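## Task

Release the latch tab on the Ethernet plug in the wall plate's upper port and pull it out. Set the plug down so it rests directly on the table surface, with no part of it lying on a cable or any other object, clear of the robot's base yet still easy to reach. Every other cable must stay plugged in, and the gripper must hold nothing at the end. Nothing counts unless all of these conditions hold. Lower the plug onto the table before opening the fingers, because dropping it can fail the task. Gripping only the cord counts as having let go. A cable's free end may hang past the table edge. Finish with the arm and gripper clear in the air, touching nothing through the final second after the scene settles.

## Robot and tools

Robot: one simulated 6-joint arm with a two-finger parallel gripper. In every row and every per-joint list the joint order is: waist, shoulder, elbow, forearm roll, wrist pitch, wrist roll. Use only this order.

Frame: the scene frame has its origin on the table top straight below the arm base. +z is up, and +y is to the left when facing along +x. The base may sit slightly tilted. The state line reports end_effector_position in metres and end_effector_quat_wxyz, plus linear (m/s) and angular (rad/s) velocities. The reported hand position gets less accurate at long reach. The gripper's fingers point along its own +z and close along its own y. end_effector_position is the midpoint between the closed pads. Fingertips extend about 33 mm past it when closed and 9 mm when fully open. Closing pushes the tips about 24 mm further out, so leave that clearance above the table.

Row format, shared by both motion tools: 9 numbers, each in [-1, 1], for the single arm. The first six are joint offsets, scaled so that 1.0 equals 1.398 rad (waist, shoulder), 2.097 rad (elbow) or 2.622 rad (forearm roll, wrist pitch, wrist roll). The last three are absolute gripper settings. gripper/position: +1 is fully open (140 mm), about -0.8 brings the pads together, and -1 closes until blocked. gripper/force_limit: about 14 N at -1, 60 N at 0, 107 N at +1. gripper/speed: about 30 mm/s at -1, 140 at 0, 250 at +1.

execute_actions(actions): a list of up to 15 actions. Each action is a list of 1 to 15 rows, one row per 1/30 s step. An action always lasts 15 steps, and if it has fewer rows its final row is repeated. Joint offsets are measured from the angles at the start of that action, not from the previous row. For the first action of a call, that start is the last reported state. An empty list only returns state and images. An action is rejected if it would push a joint more than 0.010 rad past its stated range. If the first action fails this check, or any action is malformed, the whole call does nothing. Stated ranges in rad: waist, shoulder, forearm roll, wrist pitch and wrist roll are -6.283 to 6.283; elbow is -2.792 to 2.792. True ends may differ by 0.010. A joint driven into its end stops there, and the result may say "joint sent to its limit".

move(target, speed, blocking): target is one row. Its offsets are taken from the Joint positions in the latest result that shows them, not from the arm's position when the move begins. All joints follow paths that finish together, so the hand traces a curve. speed is the peak rate, in rad/s, of the joint with the farthest to go: 0.01 to 2, default 0.5. Paths take between 0.5 and 10 s. The finger values are applied at the start. The move does not avoid obstacles. With blocking=false, the result comes back after 0.5 s while motion continues, and other motion calls are refused until wait or stop reports the end. The result adds a "move:" line giving the end state (done, off_target, moving, held, fault), limits=held or limits=none, and the joint farthest from its target.

wait(seconds): 0 to 10 s, holding the last command; it returns early when a running move finishes. stop(): brakes a running move, but the fingers keep moving. zoom_image(camera, region): enlarges region [x0, y0, x1, y1] in pixels, up to 504x504, of the latest image from cam_head_left, cam_head_right, cam_high, cam_low or cam_wrist. All images are 504x504, and (0,0) is the top-left corner. cam_wrist is a fisheye. finished_scene(scene): ends scene 1 or 2 permanently and reports success.

Drive limits: the joint target rate is capped at 2.09 (waist, shoulder), 3.14 (elbow) and 3.93 rad/s (wrist joints), with 0.3 s to accelerate. Targets may lead the measured angles by at most 0.456, 0.683 or 0.854 rad for those same groups. Targets that would place the hand more than 70 mm from its measured position get scaled back, so large moves need several actions. "Joint targets" in a result shows the current commanded angles. "joint command not followed" means the clearance check changed targets, and mounting hardware counts as part of the arm.

Gripper feedback: object_status 0 = moving, 1 = blocked while opening, 2 = blocked while closing (a grasp), 3 = reached the request or pads met (a thin item may still be held). After closing with -1, confirm status 2. To squeeze harder, raise force_limit and nudge position, for example -1 to -0.98. position_measured is in counts: 3 is open and 230 means the pads are touching.

Joint torques are offset and noisy, and change at rest only under load or contact. Load limits (N m): waist 323, shoulder 323, elbow 152, each wrist joint 42.7, counting the weight of anything held. Reaching one of these, or any external force of 144 N, triggers a fault that halts the arm for 10 s and discards the rest of the call. The arm is stiff, so commanding even slightly into a hard surface can fault it. Faster contact hits harder. A MOTOR HOT line warns of overheating, and an OVER-TEMPERATURE FAULT applies the brakes.

Avoid: dropping the plug, slamming or shoving hard, knocking anything off the table, yanking other cables out, and ending with the hand in contact with anything. Loose items may get a small random push now and then.

Each tool is called as a command line: name --argument value for each argument, lists and objects as JSON in quotes; but a table of rows of numbers goes row by row, as --pt "numbers of a row", without its own name.

## Session

execute_actions --actions '[]'

Scene clock: 0.00 s.
end_effector_position=(+0.4278, +0.1219, +0.1991) position_measured=3 object_status=3 end_effector_quat_wxyz=(+0.281, +0.122, +0.751, +0.585) end_effector_velocity=(-0.000, +0.000, -0.000) end_effector_angular_velocity=(-0.000, -0.000, +0.001)
Joint names: [waist, shoulder, elbow, forearm roll, wrist pitch, wrist roll]
Joint positions: [-0.656  0.27   2.666  1.475  1.427  3.064]
Joint velocities: [ 0.001  0.    -0.     0.    -0.    -0.   ]
Joint torques (N m, as the joint torque sensors report them, + toward a larger angle): no reading
Joint targets: [-0.656 0.270 2.666 1.475 1.427 3.064]

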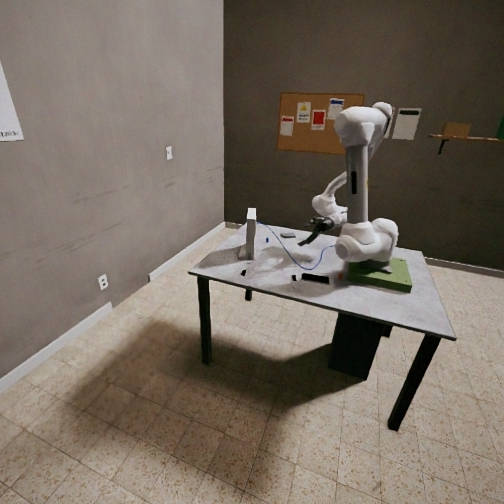

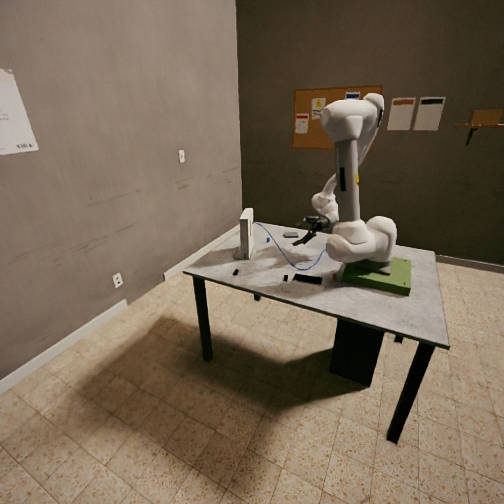

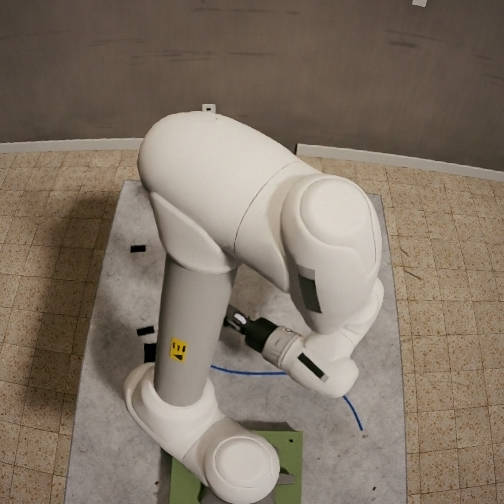

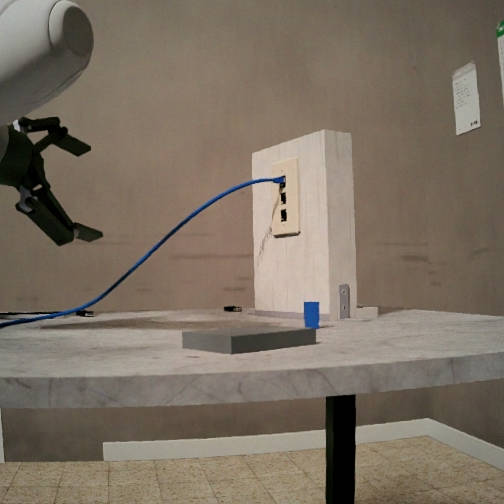

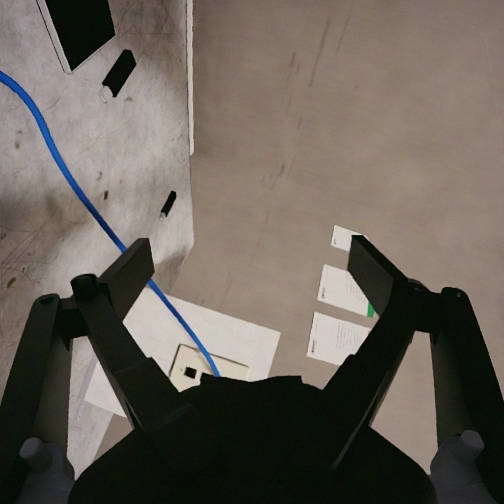

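zoom_image --camera "cam_low" --region '[220, 130, 360, 270]'

zoom_image --camera "cam_head_left" --region '[180, 190, 460, 340]'

zoom_image --camera "cam_wrist" --region '[80, 280, 300, 420]'

Region (220, 130, 360, 270) of cam_low's 504x504 image, scaled by 3.600, with more detail than that image has.

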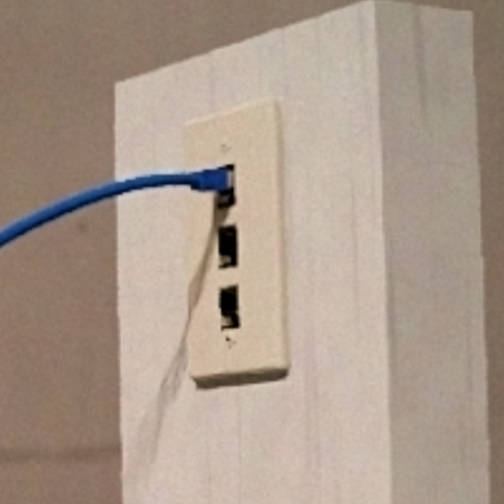

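Region (180, 190, 460, 340) of cam_head_left's 504x504 image, scaled by 1.800, with more detail than that image has; it fills the top 270 rows of this view, and the rest is white.

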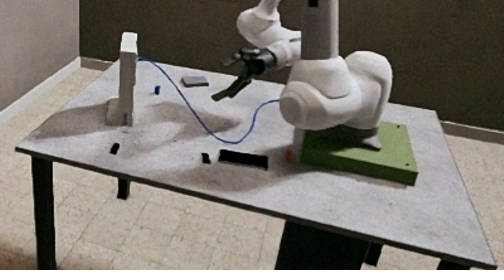

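Region (80, 280, 300, 420) of cam_wrist's 504x504 image, scaled by 2.291, with more detail than that image has; it fills the top 321 rows of this view, and the rest is white.

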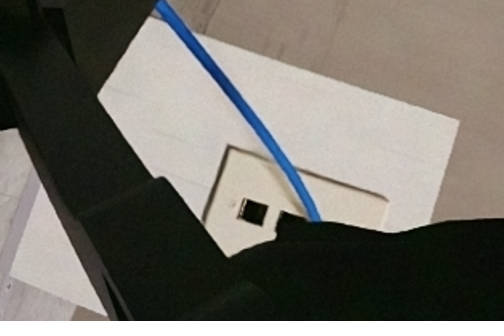

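move --target '[-0.310, -0.1157, -0.1529, -0.0397, -0.012, 0.2966, 1, 0, 0]' --speed 0.8

Scene clock: 121.47 s.
end_effector_position=(+0.5006, -0.2063, +0.3004) position_measured=3 object_status=3 end_effector_quat_wxyz=(+0.309, +0.402, +0.683, +0.525) end_effector_velocity=(-0.000, -0.000, -0.001) end_effector_angular_velocity=(+0.001, +0.002, -0.001)
Joint names: [waist, shoulder, elbow, forearm roll, wrist pitch, wrist roll]
Joint positions: [-1.089  0.108  2.345  1.371  1.396  3.842]
Joint velocities: [-0.001  0.001 -0.    -0.001 -0.001  0.001]
Joint torques (N m, as the joint torque sensors report them, + toward a larger angle): [  0.72 -44.29 -32.29   2.18   2.03   0.36]
Joint targets: [-1.089 0.108 2.345 1.371 1.396 3.842]
move: done; limits=none; farthest joint: the waist, 0.000 radians from its target (0.434 radians at the start)

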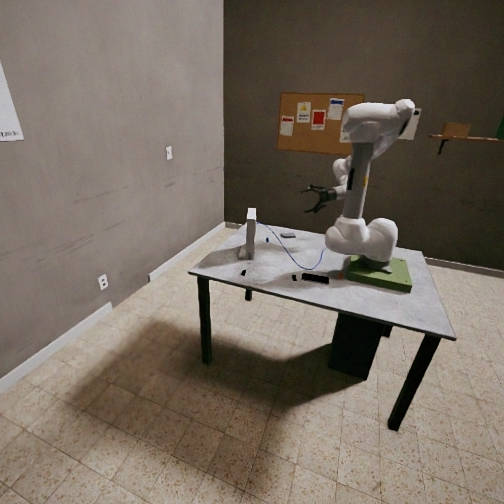

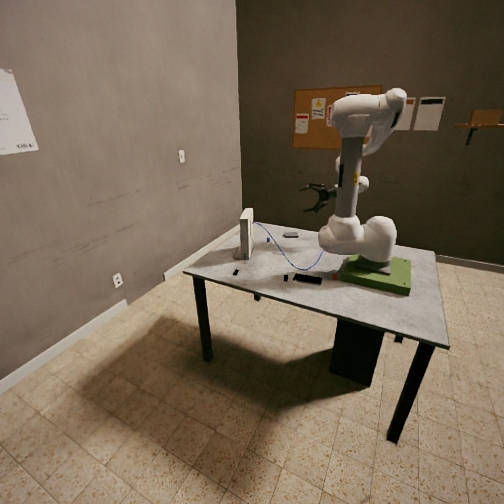

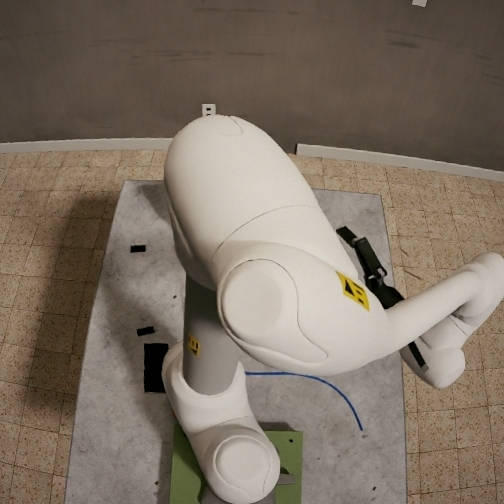

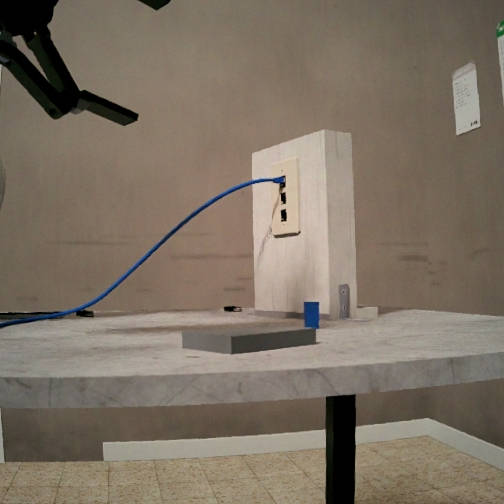

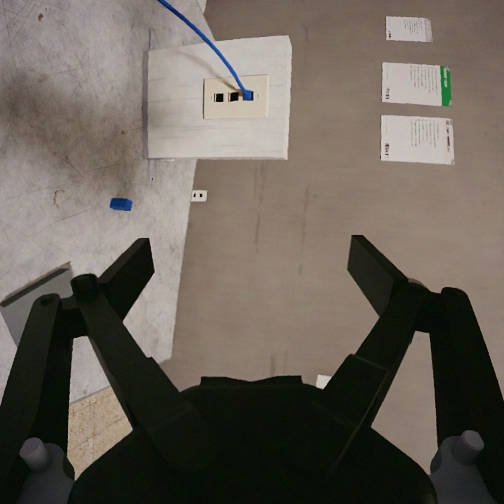

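move --target '[0.2590, 0.3677, -0.1485, -0.0525, 0.1327, -0.0931, -0.4, 0, 0]' --speed 0.7

Scene clock: 170.20 s.
end_effector_position=(+0.6002, -0.0859, +0.2114) position_measured=179 object_status=3 end_effector_quat_wxyz=(+0.129, +0.128, +0.695, +0.695) end_effector_velocity=(+0.000, +0.000, -0.000) end_effector_angular_velocity=(-0.000, -0.001, +0.001)
Joint names: [waist, shoulder, elbow, forearm roll, wrist pitch, wrist roll]
Joint positions: [-0.727  0.622  2.033  1.233  1.744  3.598]
Joint velocities: [ 0.001  0.001 -0.001  0.     0.    -0.001]
Joint torques (N m, as the joint torque sensors report them, + toward a larger angle): [  1.59 -88.82 -23.91   2.19   2.32   0.21]
Joint targets: [-0.727 0.622 2.033 1.233 1.744 3.598]
move: done; limits=none; farthest joint: the waist, 0.000 radians from its target (0.362 radians at the start)

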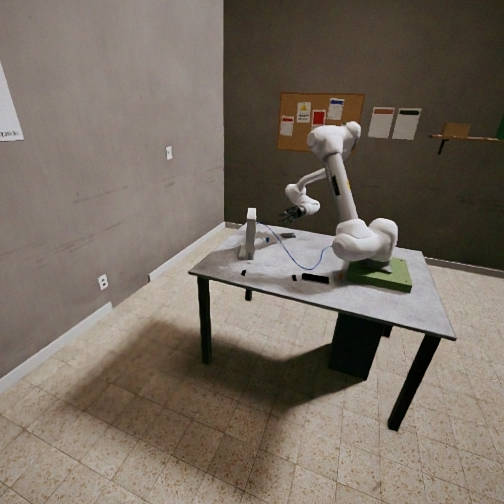

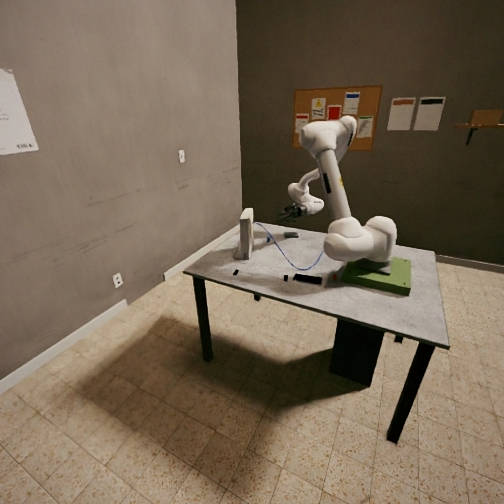

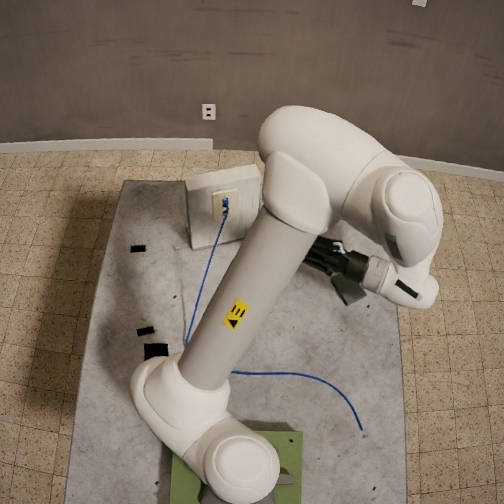

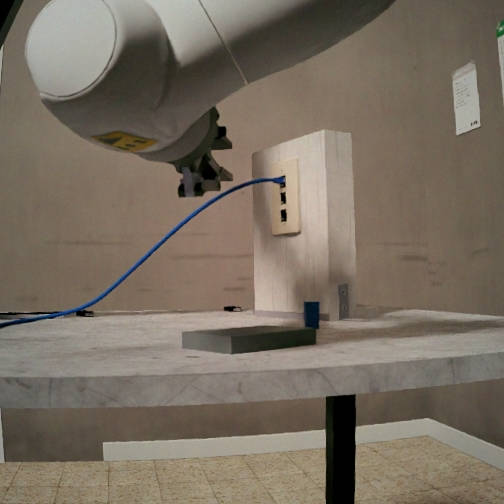

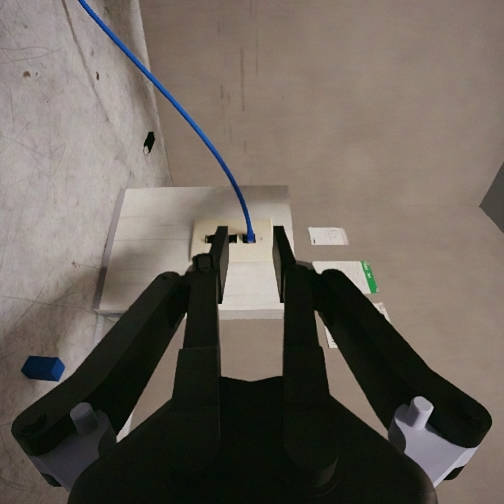

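move --target '[0.1801, 0.1149, -0.1695, -0.0218, 0.0494, 0.0626, -0.4, 0, 0]' --speed 0.4

Scene clock: 238.83 s.
end_effector_position=(+0.7115, -0.0103, +0.2074) position_measured=179 object_status=3 end_effector_quat_wxyz=(+0.000, -0.000, +0.707, +0.707) end_effector_velocity=(+0.000, +0.001, -0.001) end_effector_angular_velocity=(+0.000, +0.001, +0.001)
Joint names: [waist, shoulder, elbow, forearm roll, wrist pitch, wrist roll]
Joint positions: [-0.475  0.782  1.678  1.176  1.873  3.762]
Joint velocities: [ 0.001  0.001 -0.    -0.    -0.     0.001]
Joint torques (N m, as the joint torque sensors report them, + toward a larger angle): [  -0.65 -106.43  -29.76    2.67    2.22   -0.06]
Joint targets: [-0.475 0.782 1.678 1.176 1.873 3.762]
move: done; limits=none; farthest joint: the elbow, 0.001 radians from its target (0.356 radians at the start)

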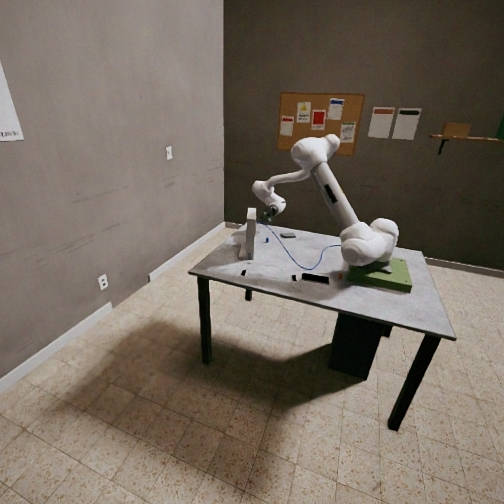

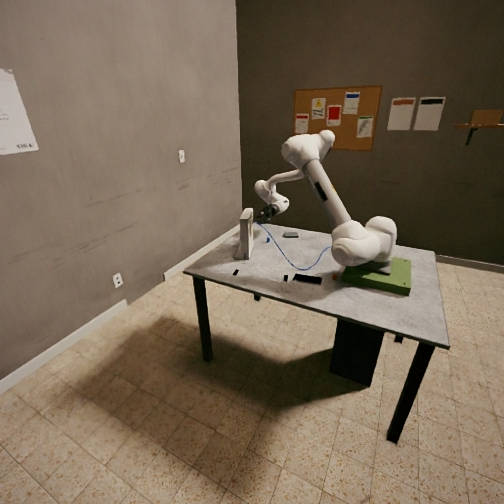

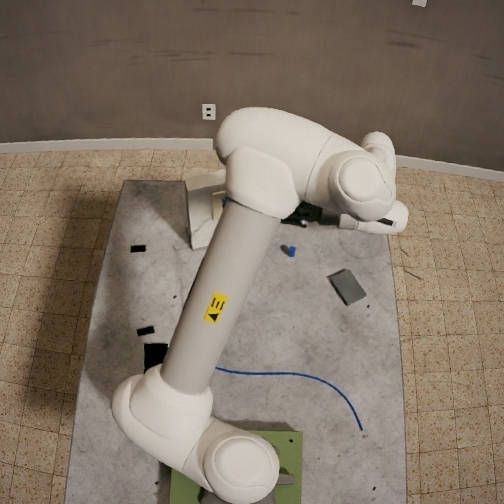

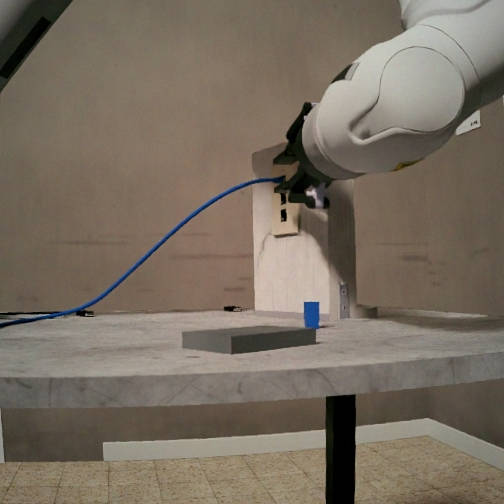

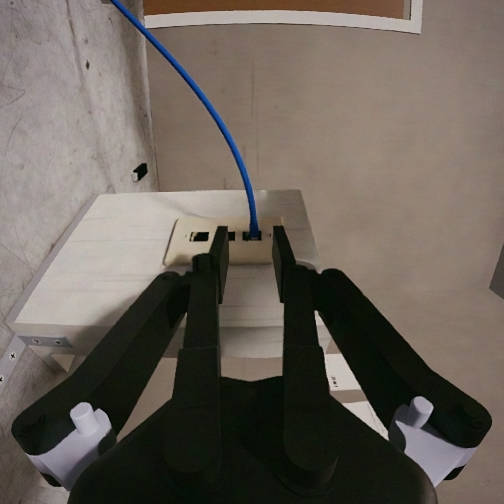

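zoom_image --camera "cam_wrist" --region '[150, 170, 330, 300]'

Region (150, 170, 330, 300) of cam_wrist's 504x504 image, scaled by 2.800, with more detail than that image has.

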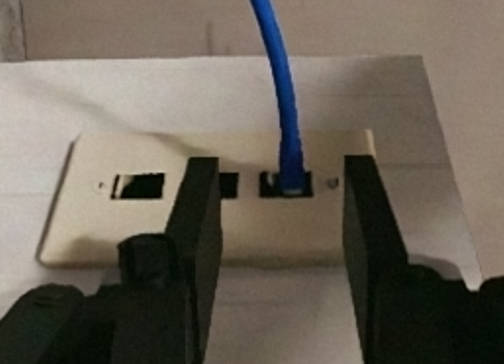

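move --target '[0.0332, -0.0124, 0.0172, 0.0131, -0.0128, -0.0027, -0.4, 0, 0]' --speed 0.1

zoom_image --camera "cam_wrist" --region '[150, 170, 330, 300]'

Scene clock: 268.97 s.
end_effector_position=(+0.7123, +0.0299, +0.2085) position_measured=179 object_status=3 end_effector_quat_wxyz=(+0.000, -0.000, +0.707, +0.707) end_effector_velocity=(-0.000, +0.000, +0.001) end_effector_angular_velocity=(-0.000, -0.002, -0.000)
Joint names: [waist, shoulder, elbow, forearm roll, wrist pitch, wrist roll]
Joint positions: [-0.429  0.765  1.714  1.21   1.84   3.755]
Joint velocities: [-0.    -0.002  0.001 -0.    -0.    -0.001]
Joint torques (N m, as the joint torque sensors report them, + toward a larger angle): [   1.34 -103.81  -30.44    2.43    2.13   -0.02]
Joint targets: [-0.429 0.765 1.714 1.210 1.840 3.755]
move: done; limits=none; farthest joint: the waist, 0.000 radians from its target (0.047 radians at the start)

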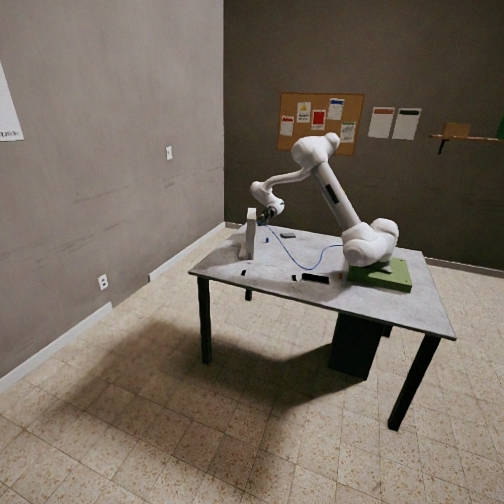

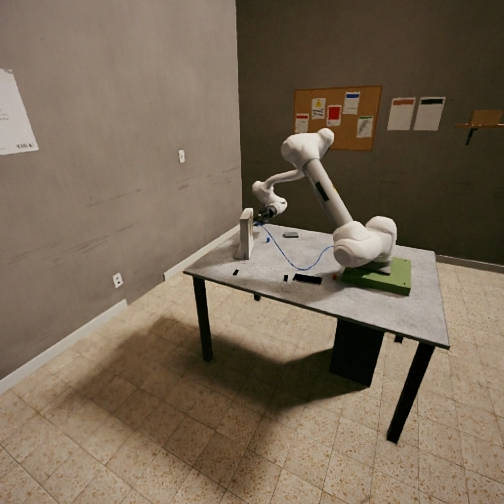

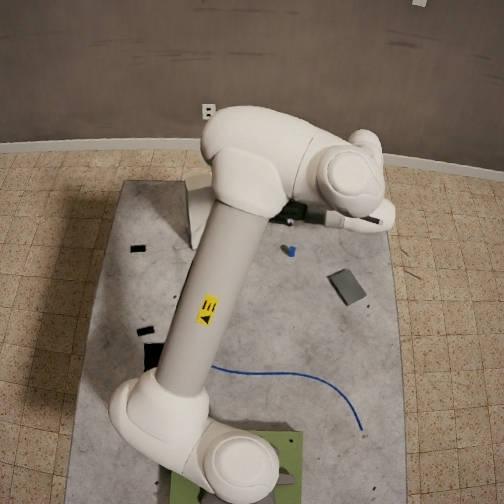

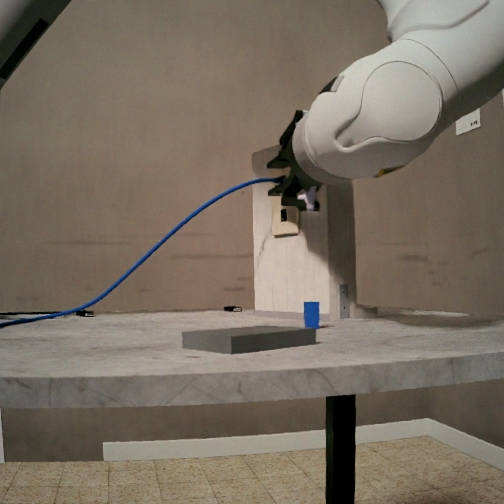

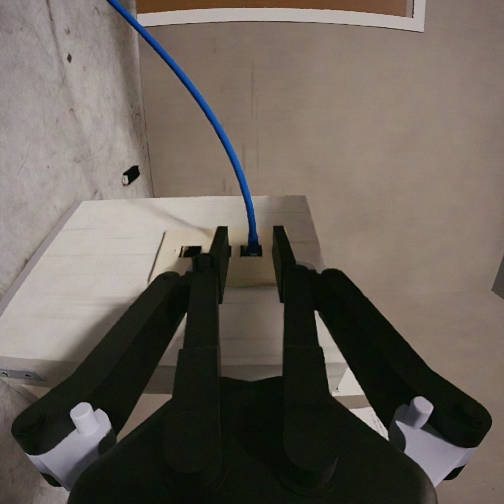

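Region (150, 170, 330, 300) of cam_wrist's 504x504 image, scaled by 2.800, with more detail than that image has.

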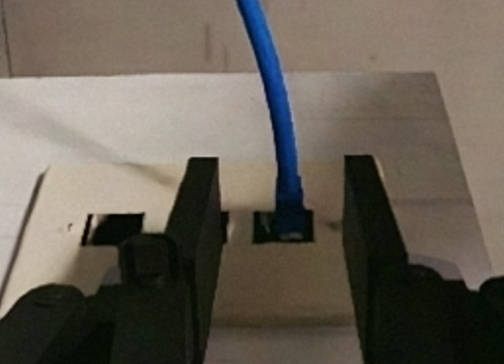

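zoom_image --camera "cam_wrist" --region '[215, 215, 285, 275]'

Region (215, 215, 285, 275) of cam_wrist's 504x504 image, scaled by 7.200, with more detail than that image has; it fills the top 432 rows of this view, and the rest is white.

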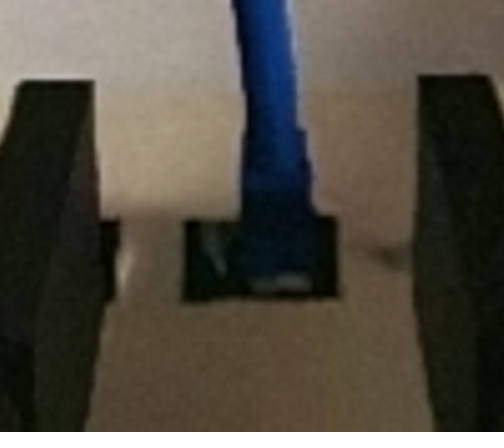

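move --target '[0.0273, 0.0451, -0.0695, -0.0345, 0.0432, 0.0164, -0.4, 0, 0]' --speed 0.15

zoom_image --camera "cam_wrist" --region '[180, 190, 320, 310]'

Scene clock: 329.33 s.
end_effector_position=(+0.7230, +0.0274, +0.2103) position_measured=179 object_status=3 end_effector_quat_wxyz=(-0.061, -0.062, +0.704, +0.704) end_effector_velocity=(+0.000, +0.000, +0.000) end_effector_angular_velocity=(+0.001, -0.001, +0.001)
Joint names: [waist, shoulder, elbow, forearm roll, wrist pitch, wrist roll]
Joint positions: [-0.391  0.828  1.568  1.12   1.953  3.798]
Joint velocities: [ 0.     0.    -0.001  0.001  0.001  0.   ]
Joint torques (N m, as the joint torque sensors report them, + toward a larger angle): [   1.22 -111.4   -31.43    2.96    2.03    0.13]
Joint targets: [-0.391 0.828 1.568 1.120 1.953 3.798]
move: done; limits=none; farthest joint: the waist, 0.000 radians from its target (0.038 radians at the start)

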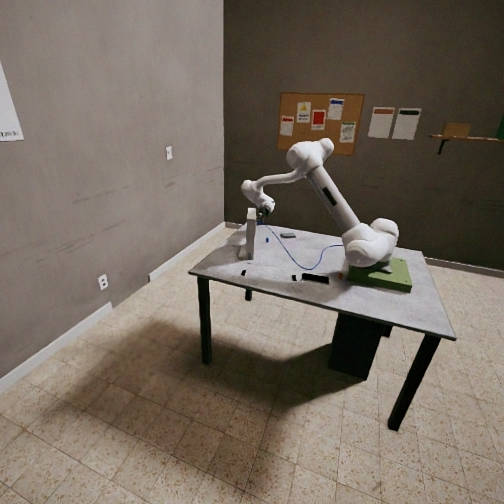

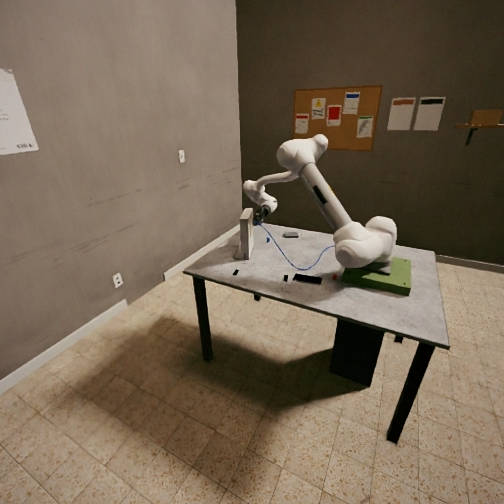

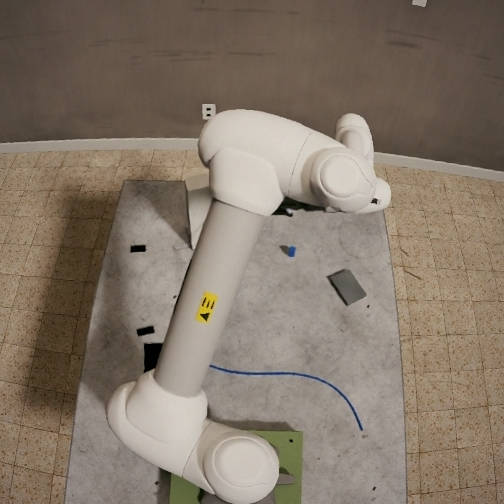

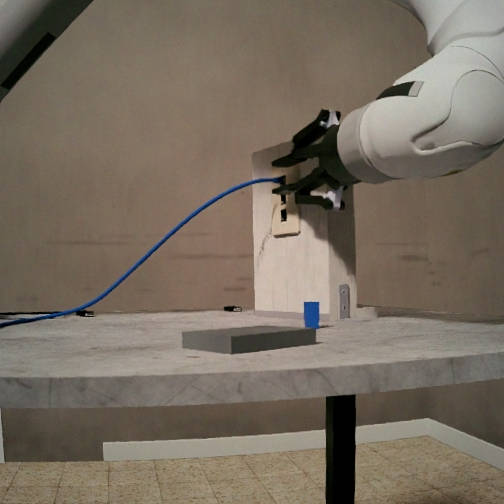

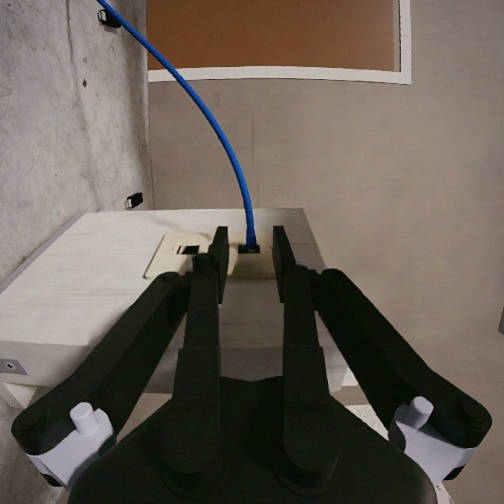

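Region (180, 190, 320, 310) of cam_wrist's 504x504 image, scaled by 3.600, with more detail than that image has; it fills the top 432 rows of this view, and the rest is white.

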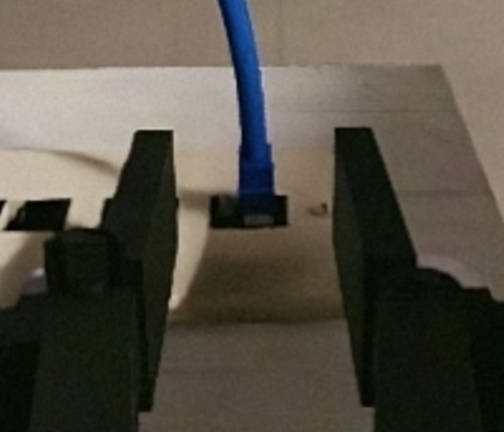

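move --target '[0.0228, -0.0102, 0.0151, 0.0081, -0.0102, -0.0027, -0.4, 0, 0]' --speed 0.04

zoom_image --camera "cam_wrist" --region '[180, 190, 320, 310]'

Scene clock: 362.27 s.
end_effector_position=(+0.7179, +0.0530, +0.2103) position_measured=179 object_status=3 end_effector_quat_wxyz=(-0.064, -0.063, +0.704, +0.704) end_effector_velocity=(+0.000, -0.000, -0.001) end_effector_angular_velocity=(+0.000, +0.000, -0.001)
Joint names: [waist, shoulder, elbow, forearm roll, wrist pitch, wrist roll]
Joint positions: [-0.363  0.815  1.597  1.133  1.933  3.791]
Joint velocities: [-0.001  0.001 -0.     0.    -0.001 -0.   ]
Joint torques (N m, as the joint torque sensors report them, + toward a larger angle): [  10.21 -110.69  -34.83    7.64   -0.91    0.07]
Joint targets: [-0.363 0.815 1.597 1.133 1.933 3.791]
FORCE FAULT: contact force on the arm reached its limit, and the arm stopped for 10 seconds. The contact can be on any part of the arm, not only on its tool. That time counts as 20 of the actions that you can send in this scene. The arm's remaining commands of this call were not run. The arm holds still and accepts commands again. Move the arm away from the contact; if what it grips holds it there, let go first. Pushing or pulling that hard again can fault the arm again.
move: fault; limits=none; farthest joint: the forearm roll, 0.008 radians from its target (0.021 radians at the start)

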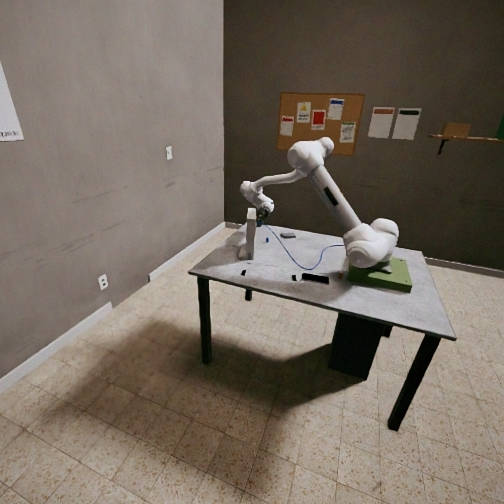

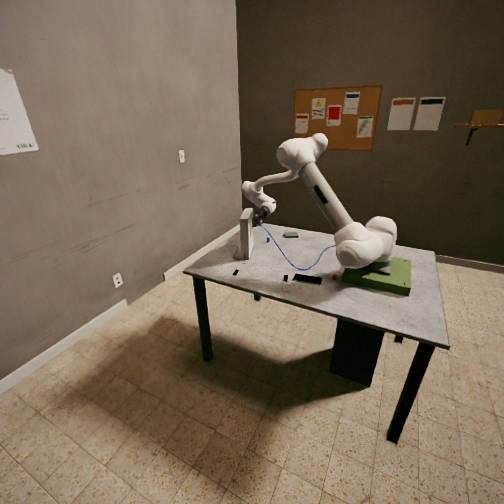

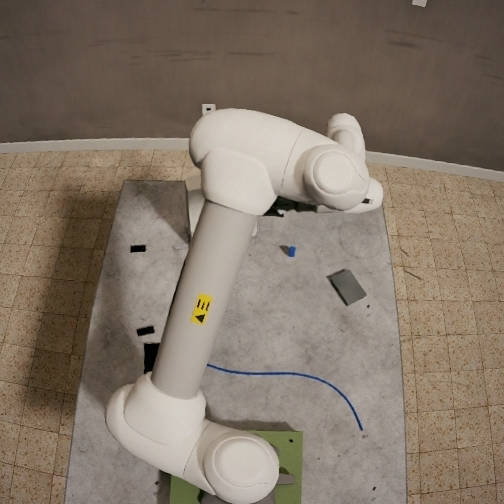

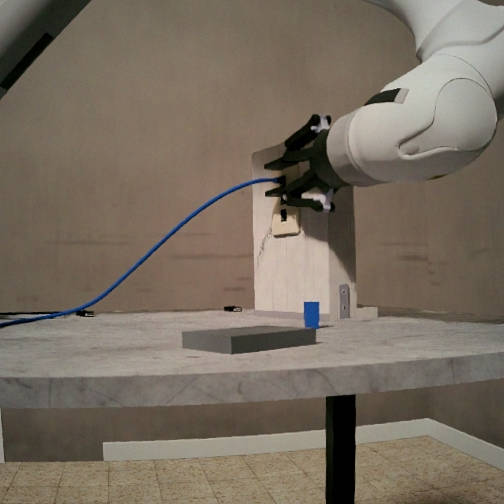

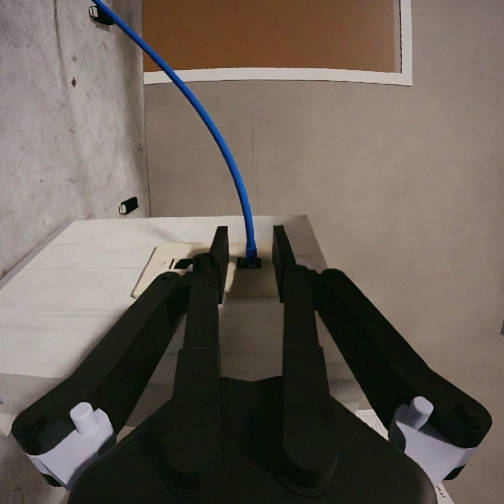

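Region (180, 190, 320, 310) of cam_wrist's 504x504 image, scaled by 3.600, with more detail than that image has; it fills the top 432 rows of this view, and the rest is white.

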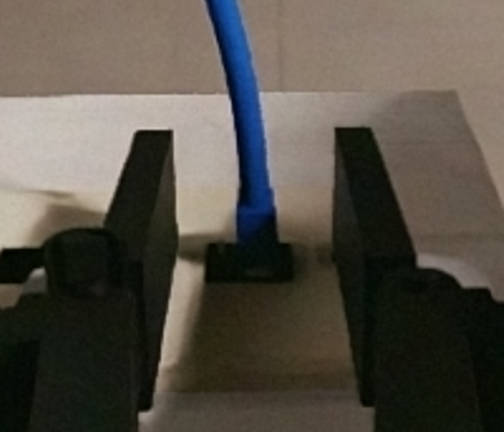

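move --target '[-0.0411, -0.0376, 0.0559, 0.0323, -0.0372, -0.0122, -0.4, 0, 0]' --speed 0.12

zoom_image --camera "cam_wrist" --region '[180, 190, 320, 310]'

Scene clock: 413.40 s.
end_effector_position=(+0.7146, +0.0357, +0.2102) position_measured=179 object_status=3 end_effector_quat_wxyz=(+0.000, -0.000, +0.707, +0.707) end_effector_velocity=(-0.000, +0.001, +0.000) end_effector_angular_velocity=(+0.000, -0.000, +0.001)
Joint names: [waist, shoulder, elbow, forearm roll, wrist pitch, wrist roll]
Joint positions: [-0.421  0.763  1.714  1.218  1.836  3.759]
Joint velocities: [ 0.001 -0.001  0.     0.     0.    -0.   ]
Joint torques (N m, as the joint torque sensors report them, + toward a larger angle): [   0.79 -104.48  -29.33    2.72    2.17   -0.05]
Joint targets: [-0.421 0.763 1.714 1.218 1.836 3.759]
move: done; limits=none; farthest joint: the waist, 0.000 radians from its target (0.057 radians at the start)

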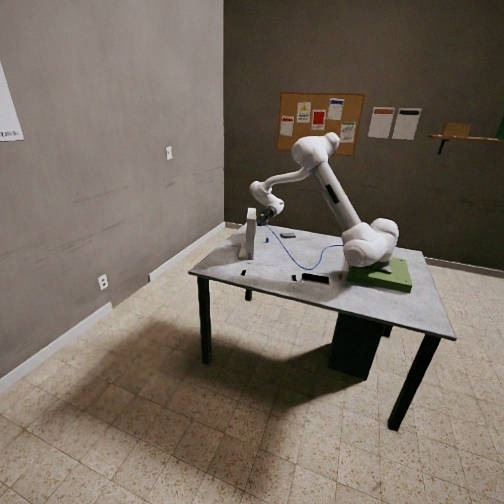

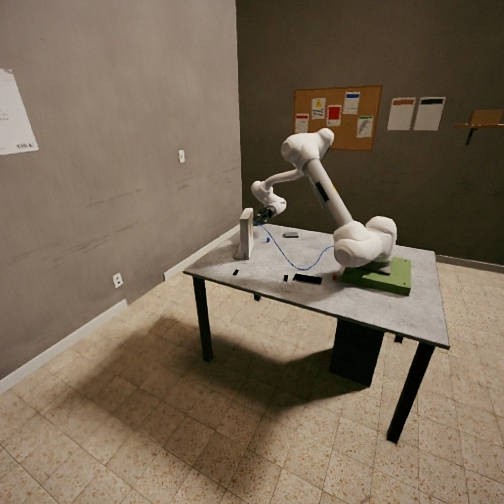

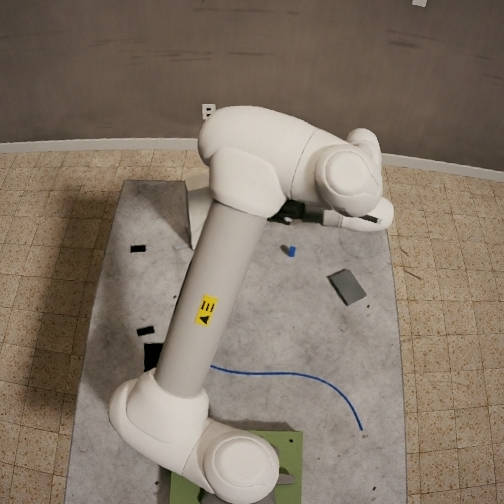

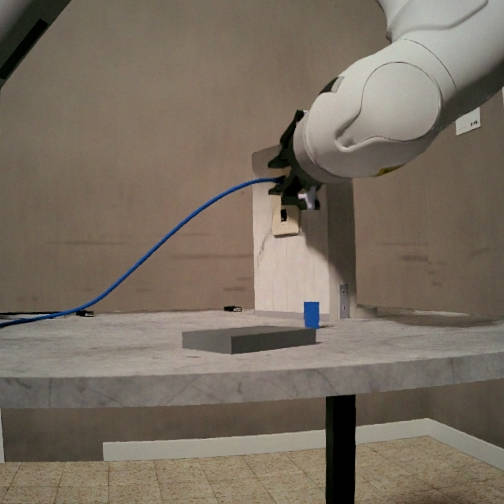

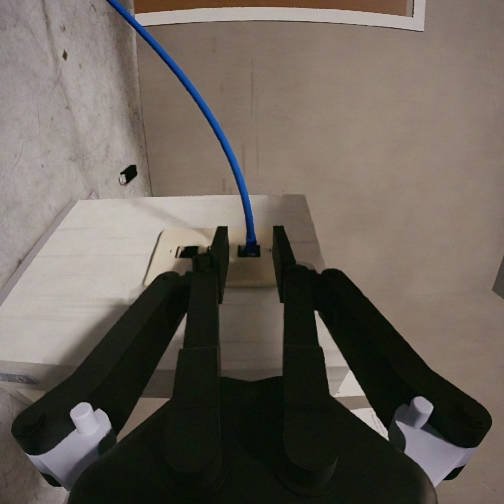

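Region (180, 190, 320, 310) of cam_wrist's 504x504 image, scaled by 3.600, with more detail than that image has; it fills the top 432 rows of this view, and the rest is white.

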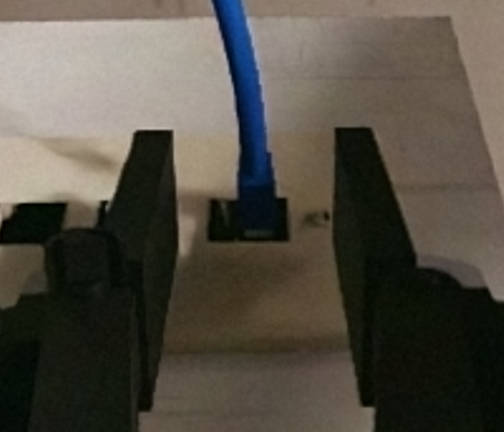

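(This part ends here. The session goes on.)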